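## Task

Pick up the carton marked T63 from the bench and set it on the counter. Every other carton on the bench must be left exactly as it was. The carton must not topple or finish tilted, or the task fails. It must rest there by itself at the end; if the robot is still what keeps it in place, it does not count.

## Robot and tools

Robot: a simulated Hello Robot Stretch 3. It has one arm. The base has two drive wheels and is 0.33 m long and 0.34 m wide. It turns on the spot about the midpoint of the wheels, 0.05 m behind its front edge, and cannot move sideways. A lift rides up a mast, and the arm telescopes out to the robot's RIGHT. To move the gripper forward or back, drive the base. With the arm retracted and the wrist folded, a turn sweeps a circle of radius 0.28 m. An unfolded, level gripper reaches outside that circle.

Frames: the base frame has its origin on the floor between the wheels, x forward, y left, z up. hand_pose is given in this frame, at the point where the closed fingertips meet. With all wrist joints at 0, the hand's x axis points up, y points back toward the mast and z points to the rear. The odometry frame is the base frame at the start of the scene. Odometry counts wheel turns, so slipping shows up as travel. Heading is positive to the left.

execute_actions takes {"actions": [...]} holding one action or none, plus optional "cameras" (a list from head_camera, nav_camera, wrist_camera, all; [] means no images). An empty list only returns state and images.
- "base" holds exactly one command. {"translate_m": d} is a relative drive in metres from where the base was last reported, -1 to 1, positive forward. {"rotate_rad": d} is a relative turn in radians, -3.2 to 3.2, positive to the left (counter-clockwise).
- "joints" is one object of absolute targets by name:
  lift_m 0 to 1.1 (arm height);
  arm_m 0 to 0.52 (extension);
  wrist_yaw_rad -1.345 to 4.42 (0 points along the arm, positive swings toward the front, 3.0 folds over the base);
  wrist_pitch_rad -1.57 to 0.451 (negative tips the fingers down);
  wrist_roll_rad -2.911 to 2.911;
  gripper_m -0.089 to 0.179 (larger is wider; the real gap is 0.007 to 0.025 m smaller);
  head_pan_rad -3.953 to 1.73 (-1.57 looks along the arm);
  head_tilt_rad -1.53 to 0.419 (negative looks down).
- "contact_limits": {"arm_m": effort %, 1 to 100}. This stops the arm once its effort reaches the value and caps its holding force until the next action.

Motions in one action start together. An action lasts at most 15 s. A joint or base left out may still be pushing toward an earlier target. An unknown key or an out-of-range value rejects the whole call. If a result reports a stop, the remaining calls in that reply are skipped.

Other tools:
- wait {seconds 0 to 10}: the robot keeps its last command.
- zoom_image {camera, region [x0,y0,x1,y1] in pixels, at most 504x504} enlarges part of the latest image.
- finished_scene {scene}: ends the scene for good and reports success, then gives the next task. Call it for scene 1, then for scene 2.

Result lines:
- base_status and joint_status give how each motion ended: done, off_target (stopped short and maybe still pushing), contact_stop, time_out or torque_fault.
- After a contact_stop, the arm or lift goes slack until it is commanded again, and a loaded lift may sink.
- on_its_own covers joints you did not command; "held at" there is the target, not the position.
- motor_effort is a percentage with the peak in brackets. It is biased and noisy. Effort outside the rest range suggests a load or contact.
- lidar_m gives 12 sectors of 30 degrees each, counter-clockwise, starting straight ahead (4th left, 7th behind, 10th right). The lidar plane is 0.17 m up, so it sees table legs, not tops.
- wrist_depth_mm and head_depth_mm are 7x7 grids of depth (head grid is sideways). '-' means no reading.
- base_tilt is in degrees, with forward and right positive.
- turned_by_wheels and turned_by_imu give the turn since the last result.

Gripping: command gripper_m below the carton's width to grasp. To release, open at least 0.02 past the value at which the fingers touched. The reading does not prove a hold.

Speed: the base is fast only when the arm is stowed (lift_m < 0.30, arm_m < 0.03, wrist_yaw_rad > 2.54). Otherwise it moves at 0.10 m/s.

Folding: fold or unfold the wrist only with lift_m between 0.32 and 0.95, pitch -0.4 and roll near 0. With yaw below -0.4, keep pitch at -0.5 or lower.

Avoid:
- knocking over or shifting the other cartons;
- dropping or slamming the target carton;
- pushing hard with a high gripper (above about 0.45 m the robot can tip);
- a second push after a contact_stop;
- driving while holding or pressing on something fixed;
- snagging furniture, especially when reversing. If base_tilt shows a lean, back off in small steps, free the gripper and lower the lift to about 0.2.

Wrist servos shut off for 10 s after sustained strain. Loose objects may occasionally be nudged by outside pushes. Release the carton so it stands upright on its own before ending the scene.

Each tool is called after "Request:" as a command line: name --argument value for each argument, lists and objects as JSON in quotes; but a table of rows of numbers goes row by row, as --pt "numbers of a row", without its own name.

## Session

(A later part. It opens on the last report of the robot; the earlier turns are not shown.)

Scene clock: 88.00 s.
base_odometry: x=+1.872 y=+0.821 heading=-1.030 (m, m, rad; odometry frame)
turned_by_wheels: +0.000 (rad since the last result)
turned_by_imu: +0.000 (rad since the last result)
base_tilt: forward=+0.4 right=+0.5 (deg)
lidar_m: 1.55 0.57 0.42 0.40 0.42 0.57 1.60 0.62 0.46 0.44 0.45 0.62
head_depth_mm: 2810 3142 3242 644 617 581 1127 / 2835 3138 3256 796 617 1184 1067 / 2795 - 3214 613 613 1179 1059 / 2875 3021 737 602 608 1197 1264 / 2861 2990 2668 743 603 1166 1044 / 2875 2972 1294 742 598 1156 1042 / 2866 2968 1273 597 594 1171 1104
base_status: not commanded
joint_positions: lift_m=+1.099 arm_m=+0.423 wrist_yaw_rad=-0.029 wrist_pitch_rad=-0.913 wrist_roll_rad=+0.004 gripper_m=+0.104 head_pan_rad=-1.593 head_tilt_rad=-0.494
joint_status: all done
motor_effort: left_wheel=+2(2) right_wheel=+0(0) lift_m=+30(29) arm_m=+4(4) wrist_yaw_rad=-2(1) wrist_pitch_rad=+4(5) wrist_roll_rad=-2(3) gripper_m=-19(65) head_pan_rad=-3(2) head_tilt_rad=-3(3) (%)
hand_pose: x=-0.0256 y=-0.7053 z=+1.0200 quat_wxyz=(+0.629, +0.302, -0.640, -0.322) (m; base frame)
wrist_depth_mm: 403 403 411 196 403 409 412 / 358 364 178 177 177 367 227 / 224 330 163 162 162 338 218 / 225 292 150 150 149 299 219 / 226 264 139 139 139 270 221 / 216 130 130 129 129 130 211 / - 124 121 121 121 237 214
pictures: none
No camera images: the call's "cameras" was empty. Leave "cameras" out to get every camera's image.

Request:
execute_actions --actions '[{"joints":{"arm_m":0.1,"head_pan_rad":-0.5,"head_tilt_rad":-0.8}}]' --cameras '["wrist_camera","head_camera"]'

Scene clock: 99.00 s.
base_odometry: x=+1.872 y=+0.821 heading=-1.030 (m, m, rad; odometry frame)
turned_by_wheels: +0.000 (rad since the last result)
turned_by_imu: -0.001 (rad since the last result)
base_tilt: forward=+0.4 right=+0.5 (deg)
lidar_m: 1.55 0.57 0.42 0.40 0.42 0.57 1.59 0.62 0.45 0.44 0.45 0.62
head_depth_mm: 2887 862 677 1396 1226 1053 936 / 2732 2849 722 1847 1221 1107 1100 / 2587 2840 901 1707 1219 1243 1151 / 2308 2605 2292 1829 1501 1316 1151 / 2256 2537 2272 1824 1527 1311 1149 / 2171 2434 2255 1805 1510 1301 1139 / 2080 2345 2253 1807 1518 1297 1136
base_status: not commanded
joint_positions: lift_m=+1.099 arm_m=+0.100 wrist_yaw_rad=-0.029 wrist_pitch_rad=-0.914 wrist_roll_rad=+0.002 gripper_m=+0.104 head_pan_rad=-0.507 head_tilt_rad=-0.790
joint_status: all done
motor_effort: left_wheel=+2(2) right_wheel=+0(0) lift_m=+30(30) arm_m=-3(2) wrist_yaw_rad=-2(1) wrist_pitch_rad=+4(4) wrist_roll_rad=-1(2) gripper_m=-18(19) head_pan_rad=+3(41) head_tilt_rad=-6(29) (%)
hand_pose: x=-0.0256 y=-0.3827 z=+1.0199 quat_wxyz=(+0.630, +0.302, -0.639, -0.322) (m; base frame)
wrist_depth_mm: 263 334 409 406 402 329 265 / 304 339 177 177 178 337 316 / 332 331 162 162 162 336 336 / 303 305 150 150 149 308 309 / 283 280 138 139 139 288 295 / - 130 130 129 129 129 - / - 124 121 121 122 - -
pictures: head_camera (sideways: a quarter turn clockwise sets it upright), wrist_camera
camera_calibration (this result's frames):
head_camera: T_world_to_cam=[[-0.633674, 0.293371, -0.715815, 0.951704], [0.463814, 0.884629, -0.0480324, 0.0631453], [0.61914, -0.362442, -0.696636, 0.86008], [0, 0, 0, 1]] pos_world=[0.0412725, -0.0233334, 1.28344]
wrist_camera: T_world_to_cam=[[-0.999116, 0.0413716, 0.00749744, -0.0183919], [0.0330963, 0.883833, -0.466631, 0.84522], [-0.0259318, -0.46597, -0.88442, 0.892437], [0, 0, 0, 1]] pos_world=[-0.0232069, -0.330424, 1.18383]
Images, in order (width x height): head_camera 896x504, wrist_camera 644x364.

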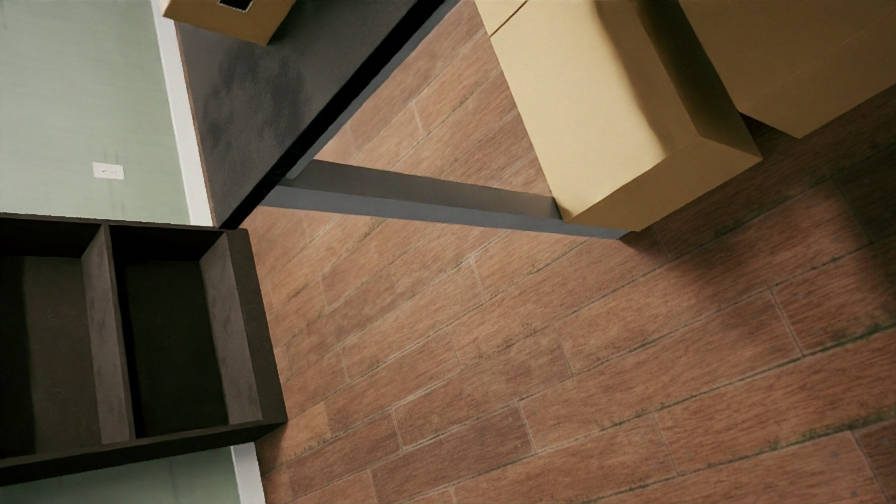

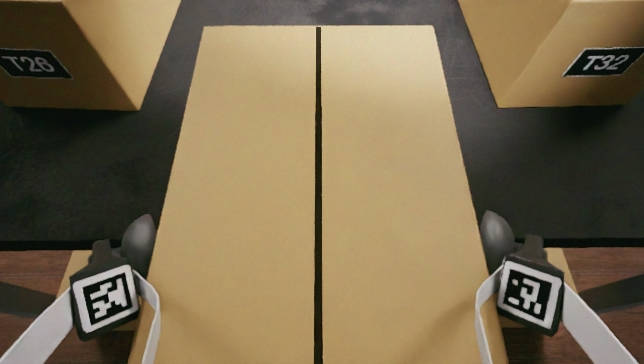

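Request:
execute_actions --actions '[{"base":{"translate_m":1.0},"joints":{"arm_m":0.0,"wrist_yaw_rad":1.3}}]' --cameras '["wrist_camera"]'

Request:
execute_actions --actions '[{"base":{"rotate_rad":-1.55},"joints":{"head_pan_rad":-0.1,"head_tilt_rad":-0.5}}]'

Scene clock: 113.90 s.
base_odometry: x=+2.387 y=-0.036 heading=-1.030 (m, m, rad; odometry frame)
turned_by_wheels: +0.000 (rad since the last result)
turned_by_imu: -0.001 (rad since the last result)
base_tilt: forward=+0.4 right=+0.5 (deg)
lidar_m: 1.50 0.57 0.42 0.40 0.42 0.57 1.59 0.62 0.54 1.30 1.75 1.30
head_depth_mm: 1531 1687 2223 334 293 - - / 1576 1725 1993 331 292 - - / 1492 1645 1968 330 291 - 1113 / 1418 1597 1889 1779 1454 1323 1147 / 1189 1427 1568 1759 1530 1313 1145 / 1314 1488 1710 1815 1521 1303 1145 / 1266 1424 1613 1764 1507 1293 1143
base_status: done
joint_positions: lift_m=+1.099 arm_m=+0.003 wrist_yaw_rad=+1.298 wrist_pitch_rad=-0.914 wrist_roll_rad=+0.002 gripper_m=+0.104 head_pan_rad=-0.507 head_tilt_rad=-0.790
joint_status: all done
joint sent to its limit — the command would take arm_m past its lower limit, so that joint was sent only as far as its limit.
motor_effort: left_wheel=+2(6) right_wheel=+0(3) lift_m=+30(30) arm_m=-3(6) wrist_yaw_rad=+2(4) wrist_pitch_rad=+4(4) wrist_roll_rad=-1(1) gripper_m=-18(18) head_pan_rad=+3(4) head_tilt_rad=-5(6) (%)
hand_pose: x=+0.1109 y=-0.1852 z=+1.0199 quat_wxyz=(+0.694, +0.632, -0.317, +0.134) (m; base frame)
wrist_depth_mm: - - - 196 - - - / 924 - 177 176 177 - - / 891 - 162 162 162 - - / 846 - 150 150 150 - - / 806 - 139 139 139 - - / 749 130 129 129 129 130 - / 789 124 122 121 121 - -
pictures: wrist_camera
camera_calibration (this result's frames):
wrist_camera: T_world_to_cam=[[-0.281306, -0.959589, 0.00750361, -0.155184], [-0.849713, 0.245446, -0.466631, 0.645896], [0.445932, -0.137642, -0.88442, 0.996443], [0, 0, 0, 1]] pos_world=[0.0608258, -0.170293, 1.18383]
Images, in order (width x height): wrist_camera 644x364.

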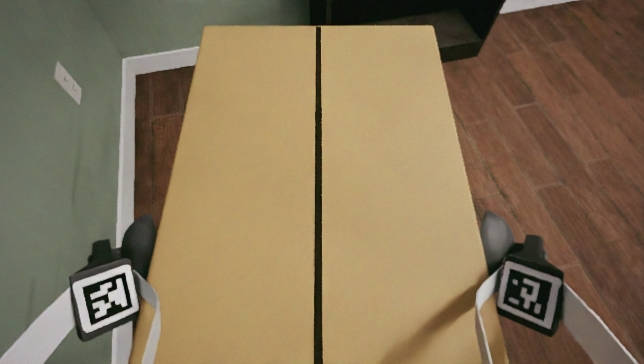

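Scene clock: 117.30 s.
base_odometry: x=+2.387 y=-0.036 heading=-2.580 (m, m, rad; odometry frame)
turned_by_wheels: -1.550 (rad since the last result)
turned_by_imu: -1.566 (rad since the last result)
base_tilt: forward=+0.4 right=+0.4 (deg)
lidar_m: 1.30 1.74 1.29 1.47 0.56 0.41 0.40 0.42 0.58 1.60 0.61 0.54
head_depth_mm: 2946 3128 1351 841 693 1209 334 / 2888 3069 1325 993 1627 1308 1119 / 2874 3019 2756 2503 1629 1554 1320 / 2873 2994 2786 2750 2028 1594 1316 / 2838 2932 2769 2711 2005 1587 1308 / 2824 2782 2735 2721 1983 1583 1311 / 2810 2973 3214 2668 1968 1562 1300
base_status: done
joint_positions: lift_m=+1.099 arm_m=+0.003 wrist_yaw_rad=+1.298 wrist_pitch_rad=-0.914 wrist_roll_rad=+0.002 gripper_m=+0.104 head_pan_rad=-0.107 head_tilt_rad=-0.507
joint_status: all done
motor_effort: left_wheel=+2(6) right_wheel=-1(3) lift_m=+30(30) arm_m=-3(3) wrist_yaw_rad=+2(2) wrist_pitch_rad=+4(4) wrist_roll_rad=+0(1) gripper_m=-19(19) head_pan_rad=+4(28) head_tilt_rad=+3(28) (%)
hand_pose: x=+0.1109 y=-0.1852 z=+1.0199 quat_wxyz=(+0.694, +0.632, -0.317, +0.134) (m; base frame)
wrist_depth_mm: - - - 195 425 - - / - - 177 177 177 - - / - - 162 162 162 - - / - - 150 149 150 - - / - - 139 139 138 - - / - 130 129 130 130 129 - / - 123 121 121 121 - -
pictures: head_camera (sideways: a quarter turn clockwise sets it upright), nav_camera (sideways: a quarter turn counterclockwise sets it upright), wrist_camera
camera_calibration (this result's frames):
head_camera: T_world_to_cam=[[-0.472054, -0.000696911, -0.881569, 1.16681], [0.0971647, 0.993866, -0.0528145, 0.0716263], [0.876199, -0.110589, -0.469091, 0.562489], [0, 0, 0, 1]] pos_world=[0.0509847, -0.00816887, 1.29626]
nav_camera: T_world_to_cam=[[0.460401, -0.029625, 0.887216, -1.11816], [-0.0571937, -0.998356, -0.00365667, 0.0532532], [0.885867, -0.0490597, -0.461339, 0.554445], [0, 0, 0, 1]] pos_world=[0.0266825, 0.0472411, 1.24803]
wrist_camera: T_world_to_cam=[[-0.28117, -0.959629, 0.00749687, -0.155177], [-0.849752, 0.245331, -0.466619, 0.645863], [0.445942, -0.13757, -0.884426, 0.996462], [0, 0, 0, 1]] pos_world=[0.0608283, -0.170279, 1.18383]
Images, in order (width x height): head_camera 896x504, nav_camera 672x504, wrist_camera 644x364.

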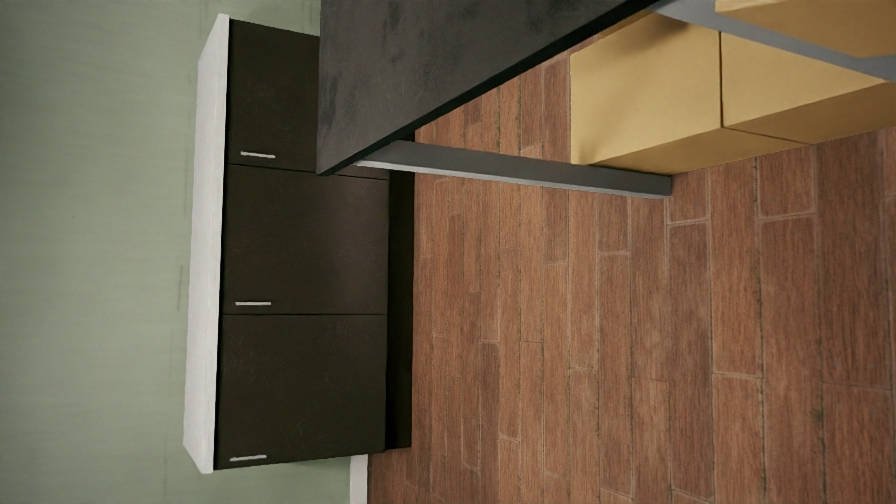

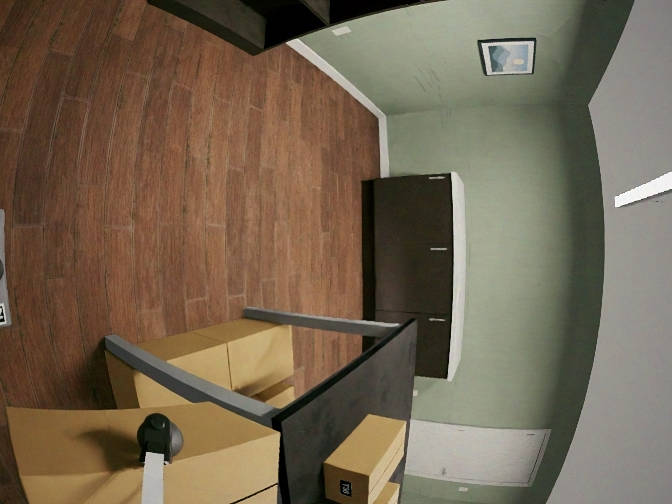

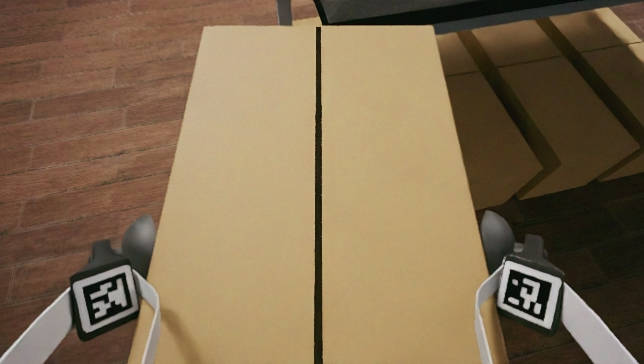

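Request:
execute_actions --actions '[{"base":{"translate_m":1.0},"joints":{"wrist_yaw_rad":1.57}}]' --cameras '[]'

Request:
execute_actions --actions '[{"base":{"translate_m":1.0},"joints":{"head_pan_rad":0.1}}]' --cameras '["head_camera","wrist_camera"]'

Scene clock: 132.27 s.
base_odometry: x=+1.541 y=-0.569 heading=-2.579 (m, m, rad; odometry frame)
turned_by_wheels: +0.000 (rad since the last result)
turned_by_imu: -0.001 (rad since the last result)
base_tilt: forward=+0.4 right=+0.5 (deg)
lidar_m: 1.76 1.84 1.52 1.22 1.45 1.44 1.40 0.50 0.38 0.36 0.38 1.82
head_depth_mm: 2042 2200 1822 1979 2065 1645 - / 2025 2173 1801 1961 2058 1636 - / 2010 2168 1767 1957 2031 1604 1254 / 2003 2150 1756 1949 2023 1594 1317 / 1989 2132 1744 1924 1999 1585 1307 / 1983 2104 1722 1902 1988 1574 1303 / 1956 2079 1705 1885 1978 1565 1296
base_status: done
joint_positions: lift_m=+1.099 arm_m=+0.003 wrist_yaw_rad=+1.568 wrist_pitch_rad=-0.914 wrist_roll_rad=+0.002 gripper_m=+0.104 head_pan_rad=-0.107 head_tilt_rad=-0.507
joint_status: all done
motor_effort: left_wheel=+2(7) right_wheel=+0(1) lift_m=+30(30) arm_m=-3(1) wrist_yaw_rad=+2(3) wrist_pitch_rad=+4(4) wrist_roll_rad=-1(1) gripper_m=-18(19) head_pan_rad=+3(3) head_tilt_rad=+5(4) (%)
hand_pose: x=+0.1161 y=-0.1486 z=+1.0199 quat_wxyz=(+0.670, +0.669, -0.229, +0.226) (m; base frame)
wrist_depth_mm: - - - 196 - - - / - - 177 177 177 - - / - - 162 163 162 335 337 / - - 149 150 150 308 307 / - - 138 139 139 285 284 / - 131 129 129 129 130 264 / - 124 121 121 121 238 246
pictures: none
No camera images: the call's "cameras" was empty. Leave "cameras" out to get every camera's image.

Scene clock: 143.83 s.
base_odometry: x=+0.695 y=-1.102 heading=-2.579 (m, m, rad; odometry frame)
turned_by_wheels: +0.000 (rad since the last result)
turned_by_imu: -0.001 (rad since the last result)
base_tilt: forward=+0.4 right=+0.5 (deg)
lidar_m: 0.76 0.79 1.50 1.45 1.52 1.90 1.40 0.76 1.00 2.93 1.07 0.79
head_depth_mm: 1102 1194 1259 849 850 951 1016 / 1115 1211 1268 842 866 973 1101 / 1136 1225 1287 832 875 994 1135 / 1146 1237 1305 839 894 1013 1163 / 1163 1256 1272 856 913 1032 1223 / 1178 1280 1257 858 930 1056 1246 / 1197 1295 1234 873 950 1075 1239
base_status: done
joint_positions: lift_m=+1.099 arm_m=+0.003 wrist_yaw_rad=+1.568 wrist_pitch_rad=-0.914 wrist_roll_rad=+0.002 gripper_m=+0.104 head_pan_rad=+0.093 head_tilt_rad=-0.507
joint_status: all done
motor_effort: left_wheel=+2(7) right_wheel=+0(1) lift_m=+30(30) arm_m=-3(4) wrist_yaw_rad=+3(2) wrist_pitch_rad=+5(4) wrist_roll_rad=-1(0) gripper_m=-19(19) head_pan_rad=+3(18) head_tilt_rad=+5(5) (%)
hand_pose: x=+0.1161 y=-0.1486 z=+1.0199 quat_wxyz=(+0.670, +0.669, -0.229, +0.226) (m; base frame)
wrist_depth_mm: 800 779 731 195 722 764 755 / - 917 178 178 177 878 875 / - - 163 162 162 - - / - - 150 150 150 - - / - - 138 139 139 - - / - 130 129 129 129 129 - / - 124 121 121 121 - -
pictures: head_camera (sideways: a quarter turn clockwise sets it upright), wrist_camera
camera_calibration (this result's frames):
head_camera: T_world_to_cam=[[-0.46236, -0.0944226, -0.88165, 1.16685], [-0.102151, 0.993366, -0.0528162, 0.0728443], [0.880788, 0.0656418, -0.468938, 0.562262], [0, 0, 0, 1]] pos_world=[0.051714, 0.000908409, 1.29627]
wrist_camera: T_world_to_cam=[[-0.0153447, -0.999854, 0.00749794, -0.155442], [-0.884401, 0.0100737, -0.466619, 0.610312], [0.466476, -0.0137913, -0.884426, 1.01522], [0, 0, 0, 1]] pos_world=[0.0638016, -0.147566, 1.18383]
Images, in order (width x height): head_camera 896x504, wrist_camera 644x364.

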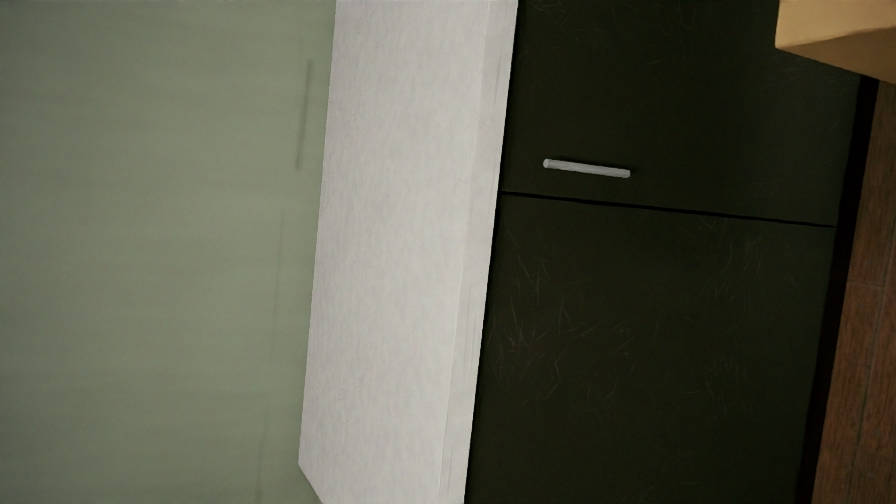

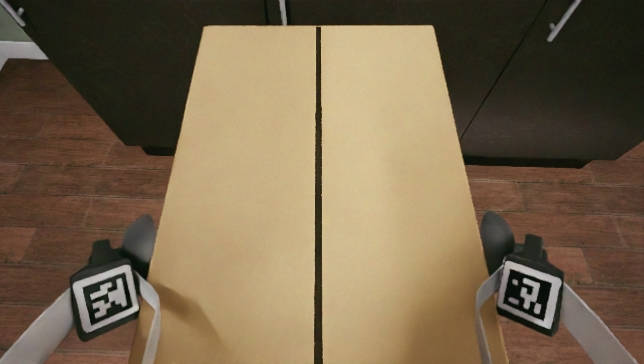

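Request:
execute_actions --actions '[{"base":{"translate_m":0.16},"joints":{"wrist_yaw_rad":0,"arm_m":0.13}}]' --cameras '[]'

Request:
execute_actions --actions '[{"base":{"rotate_rad":1.55},"joints":{"head_pan_rad":-1.4,"head_tilt_rad":-0.5}}]' --cameras '["head_camera","wrist_camera"]'

Scene clock: 149.97 s.
base_odometry: x=+0.560 y=-1.187 heading=-2.579 (m, m, rad; odometry frame)
turned_by_wheels: +0.000 (rad since the last result)
turned_by_imu: -0.001 (rad since the last result)
base_tilt: forward=+0.4 right=+0.5 (deg)
lidar_m: 0.60 0.63 1.50 1.45 1.52 2.02 1.41 0.91 1.19 2.97 0.84 0.62
head_depth_mm: 973 1048 1124 851 670 738 837 / 982 1066 1140 841 679 752 858 / 991 1077 1145 831 686 771 875 / 1005 1092 1168 824 694 782 903 / 1019 1106 1177 815 708 798 920 / 1030 1128 1180 806 719 817 941 / 1048 1142 1200 798 735 833 967
base_status: done
joint_positions: lift_m=+1.099 arm_m=+0.130 wrist_yaw_rad=+0.002 wrist_pitch_rad=-0.914 wrist_roll_rad=+0.001 gripper_m=+0.104 head_pan_rad=+0.093 head_tilt_rad=-0.507
joint_status: all done
motor_effort: left_wheel=+2(8) right_wheel=+0(1) lift_m=+30(30) arm_m=+5(2) wrist_yaw_rad=-3(2) wrist_pitch_rad=+5(4) wrist_roll_rad=+0(1) gripper_m=-18(19) head_pan_rad=+4(3) head_tilt_rad=+4(5) (%)
hand_pose: x=-0.0213 y=-0.4121 z=+1.0199 quat_wxyz=(+0.635, +0.313, -0.634, -0.312) (m; base frame)
wrist_depth_mm: 741 - - 195 - - - / 752 - 177 177 177 - - / 738 - 162 162 163 - - / 753 - 149 149 149 - - / 760 905 138 139 139 - - / 745 131 129 130 130 129 932 / 801 123 121 121 121 - 934
pictures: none
No camera images: the call's "cameras" was empty. Leave "cameras" out to get every camera's image.

Scene clock: 153.37 s.
base_odometry: x=+0.560 y=-1.187 heading=-1.029 (m, m, rad; odometry frame)
turned_by_wheels: +1.550 (rad since the last result)
turned_by_imu: +1.565 (rad since the last result)
base_tilt: forward=+0.4 right=+0.4 (deg)
lidar_m: 1.45 1.45 2.02 1.49 1.03 1.16 2.96 0.85 0.63 0.60 0.62 1.51
head_depth_mm: 957 - - - 368 317 343 / 985 1063 1130 - 366 322 354 / 1005 1088 1158 877 389 329 366 / 1022 1111 1182 822 713 346 915 / 1042 1138 1193 815 729 824 945 / 1068 1160 1220 806 749 850 984 / 1086 1187 1256 797 774 879 1019
base_status: done
joint_positions: lift_m=+1.099 arm_m=+0.130 wrist_yaw_rad=+0.002 wrist_pitch_rad=-0.914 wrist_roll_rad=+0.001 gripper_m=+0.104 head_pan_rad=-1.393 head_tilt_rad=-0.507
joint_status: all done
motor_effort: left_wheel=-1(6) right_wheel=+3(7) lift_m=+30(30) arm_m=+4(3) wrist_yaw_rad=-2(3) wrist_pitch_rad=+4(4) wrist_roll_rad=-1(0) gripper_m=-19(19) head_pan_rad=-3(43) head_tilt_rad=+4(6) (%)
hand_pose: x=-0.0213 y=-0.4121 z=+1.0199 quat_wxyz=(+0.635, +0.312, -0.634, -0.312) (m; base frame)
wrist_depth_mm: 412 410 412 196 409 421 422 / 367 372 178 178 177 375 375 / 364 361 162 163 163 352 353 / 510 485 150 150 149 486 488 / 779 618 139 139 139 589 653 / - 130 130 129 129 130 - / - 123 121 121 121 - -
pictures: head_camera (sideways: a quarter turn clockwise sets it upright), wrist_camera
camera_calibration (this result's frames):
head_camera: T_world_to_cam=[[-0.133323, 0.452673, -0.881653, 1.16485], [0.981112, 0.186093, -0.0528162, 0.0662365], [0.140161, -0.872042, -0.468933, 0.566774], [0, 0, 0, 1]] pos_world=[0.0108766, -0.0453723, 1.29627]
wrist_camera: T_world_to_cam=[[-0.99992, 0.0100086, 0.00775433, -0.0261145], [0.00523414, 0.884442, -0.466621, 0.870778], [-0.0115285, -0.466543, -0.884423, 0.878885], [0, 0, 0, 1]] pos_world=[-0.0205379, -0.359853, 1.18383]
Images, in order (width x height): head_camera 896x504, wrist_camera 644x364.

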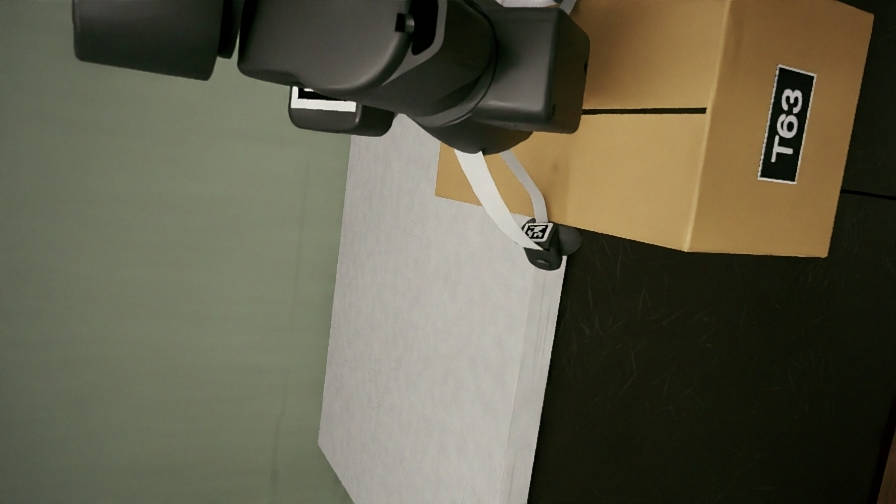

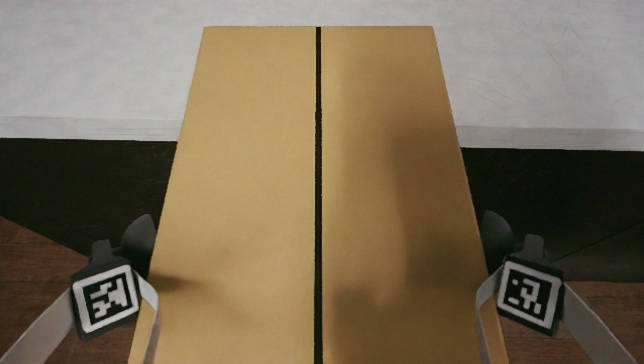

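Counter is ~5 mm lower than the bench; clear to extend.

Request:
execute_actions --actions '[{"joints":{"arm_m":0.515}}]' --cameras '[]'

Request:
execute_actions --actions '[{"joints":{"lift_m":1.08,"wrist_pitch_rad":-0.92}}]' --cameras '["head_camera","wrist_camera"]'

Scene clock: 160.13 s.
base_odometry: x=+0.560 y=-1.187 heading=-1.029 (m, m, rad; odometry frame)
turned_by_wheels: +0.000 (rad since the last result)
turned_by_imu: -0.001 (rad since the last result)
base_tilt: forward=+0.4 right=+0.5 (deg)
lidar_m: 1.46 1.45 2.02 1.49 1.03 1.17 2.95 0.86 0.62 0.60 0.62 1.51
head_depth_mm: 952 - 1109 767 668 731 825 / 983 1059 737 672 680 745 854 / 1004 1089 1147 719 688 773 882 / 1023 1111 1181 824 709 797 913 / 1045 1136 1193 815 729 826 946 / 1068 1158 1221 805 751 851 982 / 1087 1185 1253 799 772 880 1021
base_status: not commanded
joint_positions: lift_m=+1.099 arm_m=+0.515 wrist_yaw_rad=+0.001 wrist_pitch_rad=-0.914 wrist_roll_rad=+0.001 gripper_m=+0.104 head_pan_rad=-1.393 head_tilt_rad=-0.507
joint_status: all done
motor_effort: left_wheel=-1(1) right_wheel=+3(3) lift_m=+30(30) arm_m=+3(2) wrist_yaw_rad=-1(2) wrist_pitch_rad=+4(4) wrist_roll_rad=+0(1) gripper_m=-18(18) head_pan_rad=-3(4) head_tilt_rad=+4(4) (%)
hand_pose: x=-0.0215 y=-0.7971 z=+1.0199 quat_wxyz=(+0.634, +0.312, -0.634, -0.312) (m; base frame)
wrist_depth_mm: 406 406 409 196 407 414 416 / 370 369 178 177 177 370 375 / 332 336 162 163 162 340 340 / 305 305 150 149 150 310 309 / 283 278 139 139 139 287 289 / 265 130 129 129 129 130 265 / - 124 121 121 121 241 249
pictures: none
No camera images: the call's "cameras" was empty. Leave "cameras" out to get every camera's image.

Scene clock: 161.03 s.
base_odometry: x=+0.560 y=-1.187 heading=-1.029 (m, m, rad; odometry frame)
turned_by_wheels: +0.000 (rad since the last result)
turned_by_imu: +0.000 (rad since the last result)
base_tilt: forward=+0.4 right=+0.5 (deg)
lidar_m: 1.45 1.45 2.02 1.50 1.03 1.17 2.97 0.86 0.62 0.60 0.62 1.51
head_depth_mm: 961 - 1113 767 670 730 823 / 984 1063 797 674 681 747 853 / 1006 1092 1159 710 689 773 881 / 1028 1110 1178 824 707 798 912 / 1045 1137 1198 814 727 822 949 / 1067 1162 1217 808 751 851 983 / 1086 1183 1254 800 772 881 1022
base_status: not commanded
joint_positions: lift_m=+1.081 arm_m=+0.515 wrist_yaw_rad=+0.001 wrist_pitch_rad=-0.932 wrist_roll_rad=+0.001 gripper_m=+0.104 head_pan_rad=-1.393 head_tilt_rad=-0.507
joint_status: all done
motor_effort: left_wheel=-1(1) right_wheel=+3(3) lift_m=+8(26) arm_m=+4(4) wrist_yaw_rad=-1(1) wrist_pitch_rad=+4(3) wrist_roll_rad=-1(0) gripper_m=-19(18) head_pan_rad=-3(3) head_tilt_rad=+4(4) (%)
hand_pose: x=-0.0215 y=-0.7930 z=+0.9993 quat_wxyz=(+0.632, +0.318, -0.632, -0.318) (m; base frame)
wrist_depth_mm: 368 372 371 374 374 375 378 / 333 335 179 179 179 343 340 / 304 303 164 163 164 311 310 / 282 282 150 150 150 285 286 / 260 255 139 139 139 263 264 / 244 130 130 129 129 129 246 / 224 125 121 121 121 222 229
pictures: head_camera (sideways: a quarter turn clockwise sets it upright), wrist_camera
camera_calibration (this result's frames):
head_camera: T_world_to_cam=[[-0.133228, 0.452653, -0.881678, 1.16488], [0.981148, 0.185902, -0.0528167, 0.0662369], [0.139998, -0.872093, -0.468887, 0.566714], [0, 0, 0, 1]] pos_world=[0.0108679, -0.0453735, 1.29627]
wrist_camera: T_world_to_cam=[[-0.999906, 0.0111866, 0.00797198, -0.0216091], [0.0064018, 0.892965, -0.45008, 1.18831], [-0.0121536, -0.449987, -0.892952, 0.704576], [0, 0, 0, 1]] pos_world=[-0.0206513, -0.743824, 1.16416]
Images, in order (width x height): head_camera 896x504, wrist_camera 644x364.

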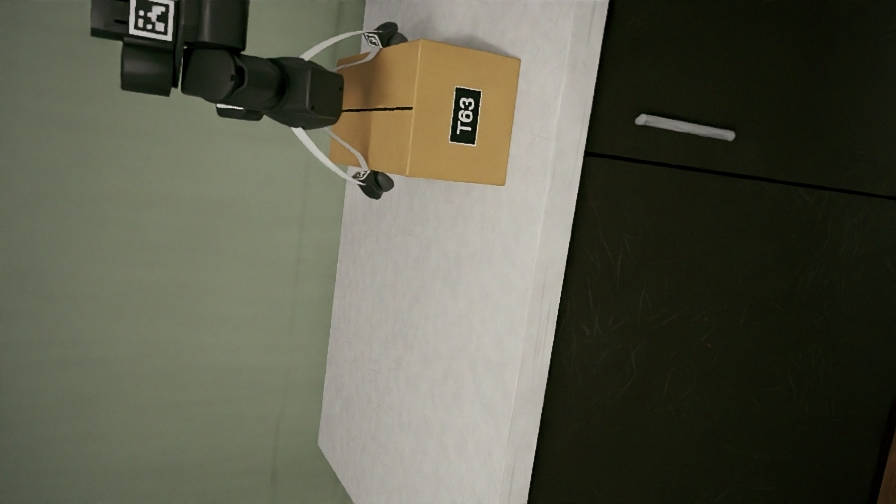

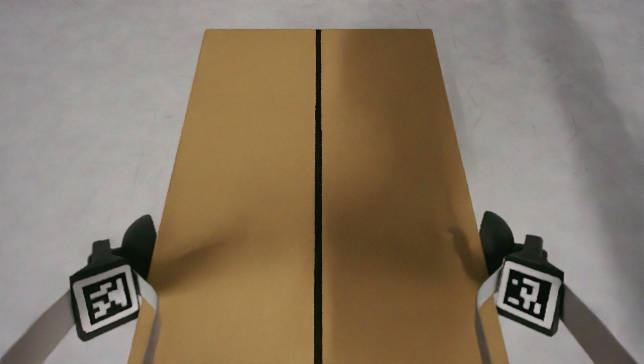

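Touching down. Release and clear.

Request:
execute_actions --actions '[{"joints":{"gripper_m":0.179}}]' --cameras '[]'

Request:
execute_actions --actions '[{"joints":{"lift_m":1.1,"wrist_pitch_rad":-0.5,"arm_m":0.42,"head_pan_rad":-3.9,"head_tilt_rad":-0.3}}]'

Scene clock: 164.70 s.
base_odometry: x=+0.560 y=-1.187 heading=-1.029 (m, m, rad; odometry frame)
turned_by_wheels: +0.000 (rad since the last result)
turned_by_imu: +0.000 (rad since the last result)
base_tilt: forward=+0.4 right=+0.5 (deg)
lidar_m: 1.45 1.45 2.02 1.49 1.03 1.17 2.97 0.86 0.62 0.60 0.63 1.51
head_depth_mm: 958 - 1116 766 670 731 827 / 985 1060 798 676 682 749 854 / 1004 1086 1160 709 687 774 881 / 1024 1108 1181 823 708 799 914 / 1045 1135 1190 815 730 823 947 / 1063 1164 1220 806 751 852 986 / 1086 1184 1254 798 771 881 1025
base_status: not commanded
joint_positions: lift_m=+1.081 arm_m=+0.515 wrist_yaw_rad=+0.001 wrist_pitch_rad=-0.932 wrist_roll_rad=+0.001 gripper_m=+0.179 head_pan_rad=-1.393 head_tilt_rad=-0.507
joint_status: all done
motor_effort: left_wheel=-1(1) right_wheel=+3(3) lift_m=+8(8) arm_m=+4(3) wrist_yaw_rad=-1(1) wrist_pitch_rad=+4(4) wrist_roll_rad=-1(0) gripper_m=+1(85) head_pan_rad=-3(4) head_tilt_rad=+5(5) (%)
hand_pose: x=-0.0215 y=-0.7930 z=+0.9993 quat_wxyz=(+0.632, +0.318, -0.632, -0.318) (m; base frame)
wrist_depth_mm: 367 371 372 374 374 380 377 / 337 336 180 180 181 341 340 / 306 308 164 164 165 313 309 / 282 278 151 151 152 286 285 / 260 257 140 140 140 264 265 / - 131 130 130 130 132 247 / 223 123 121 122 122 126 227
pictures: none
No camera images: the call's "cameras" was empty. Leave "cameras" out to get every camera's image.

Scene clock: 166.63 s.
base_odometry: x=+0.560 y=-1.187 heading=-1.029 (m, m, rad; odometry frame)
turned_by_wheels: +0.000 (rad since the last result)
turned_by_imu: +0.000 (rad since the last result)
base_tilt: forward=+0.4 right=+0.4 (deg)
lidar_m: 1.45 1.45 2.03 1.50 1.03 1.17 2.91 0.86 0.63 0.60 0.62 1.51
head_depth_mm: - - - - - - - / - - - - - - - / - - - - - 1588 1314 / - - - - - 1568 1405 / - - - - 1945 1629 1519 / - - - - 2014 1799 1531 / - - - - 2300 1937 1519
base_status: not commanded
joint_positions: lift_m=+1.099 arm_m=+0.420 wrist_yaw_rad=+0.001 wrist_pitch_rad=-0.518 wrist_roll_rad=+0.001 gripper_m=+0.179 head_pan_rad=-3.893 head_tilt_rad=-0.310
joint_status: all done
motor_effort: left_wheel=-1(1) right_wheel=+2(3) lift_m=+29(32) arm_m=-3(4) wrist_yaw_rad=-1(1) wrist_pitch_rad=+6(5) wrist_roll_rad=-1(1) gripper_m=+1(1) head_pan_rad=-4(42) head_tilt_rad=+6(24) (%)
hand_pose: x=-0.0214 y=-0.7759 z=+1.0896 quat_wxyz=(+0.683, +0.182, -0.683, -0.181) (m; base frame)
wrist_depth_mm: 515 509 507 508 502 502 496 / 565 560 556 550 552 543 545 / 600 594 590 590 589 596 593 / 484 494 489 305 494 501 497 / 410 418 386 258 392 416 417 / - 354 235 222 235 357 367 / 297 312 199 195 200 316 307
pictures: head_camera (sideways: a quarter turn clockwise sets it upright), nav_camera (sideways: a quarter turn counterclockwise sets it upright), wrist_camera
camera_calibration (this result's frames):
head_camera: T_world_to_cam=[[0.244827, -0.158624, -0.956503, 1.26023], [-0.682178, -0.729213, -0.0536804, 0.0775214], [-0.688979, 0.665648, -0.286741, 0.334734], [0, 0, 0, 1]] pos_world=[-0.0250296, 0.0336161, 1.30555]
nav_camera: T_world_to_cam=[[-0.216611, 0.175228, 0.960403, -1.20955], [0.645385, 0.763832, 0.00619776, 0.0361377], [-0.732501, 0.621172, -0.278544, 0.326434], [0, 0, 0, 1]] pos_world=[-0.0462105, -0.0184281, 1.25236]
wrist_camera: T_world_to_cam=[[-0.999911, 0.0130806, 0.00265698, -0.0151616], [0.00627875, 0.636604, -0.771165, 1.36461], [-0.0117787, -0.77108, -0.63663, 0.264547], [0, 0, 0, 1]] pos_world=[-0.0206123, -0.664534, 1.2208]
Images, in order (width x height): head_camera 896x504, nav_camera 672x504, wrist_camera 644x364.

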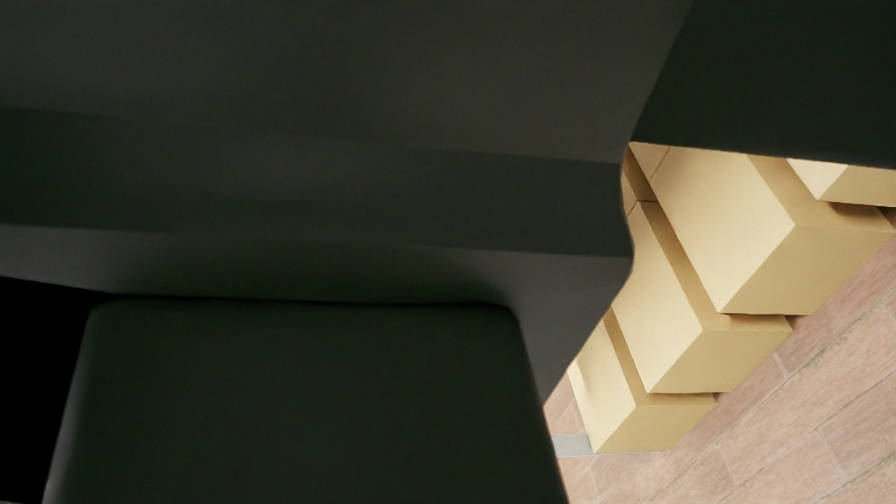

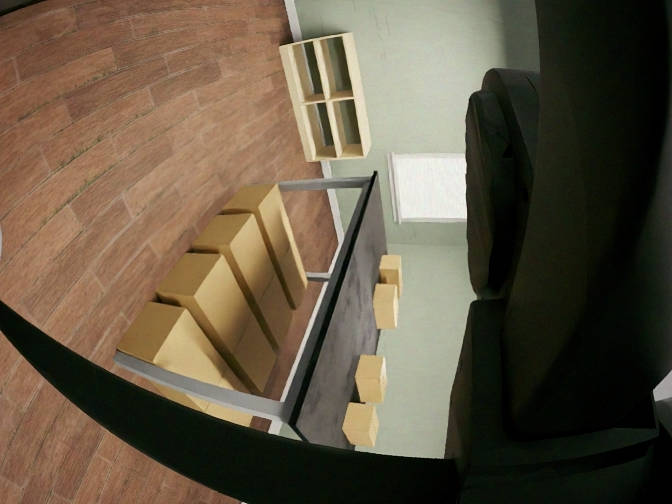

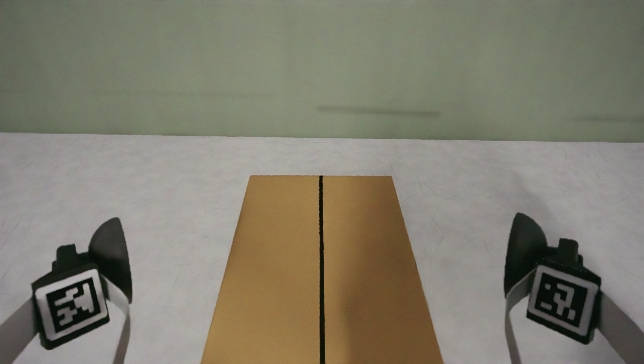

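Request:
finished_scene --scene 2

The scene is finished: the task was done.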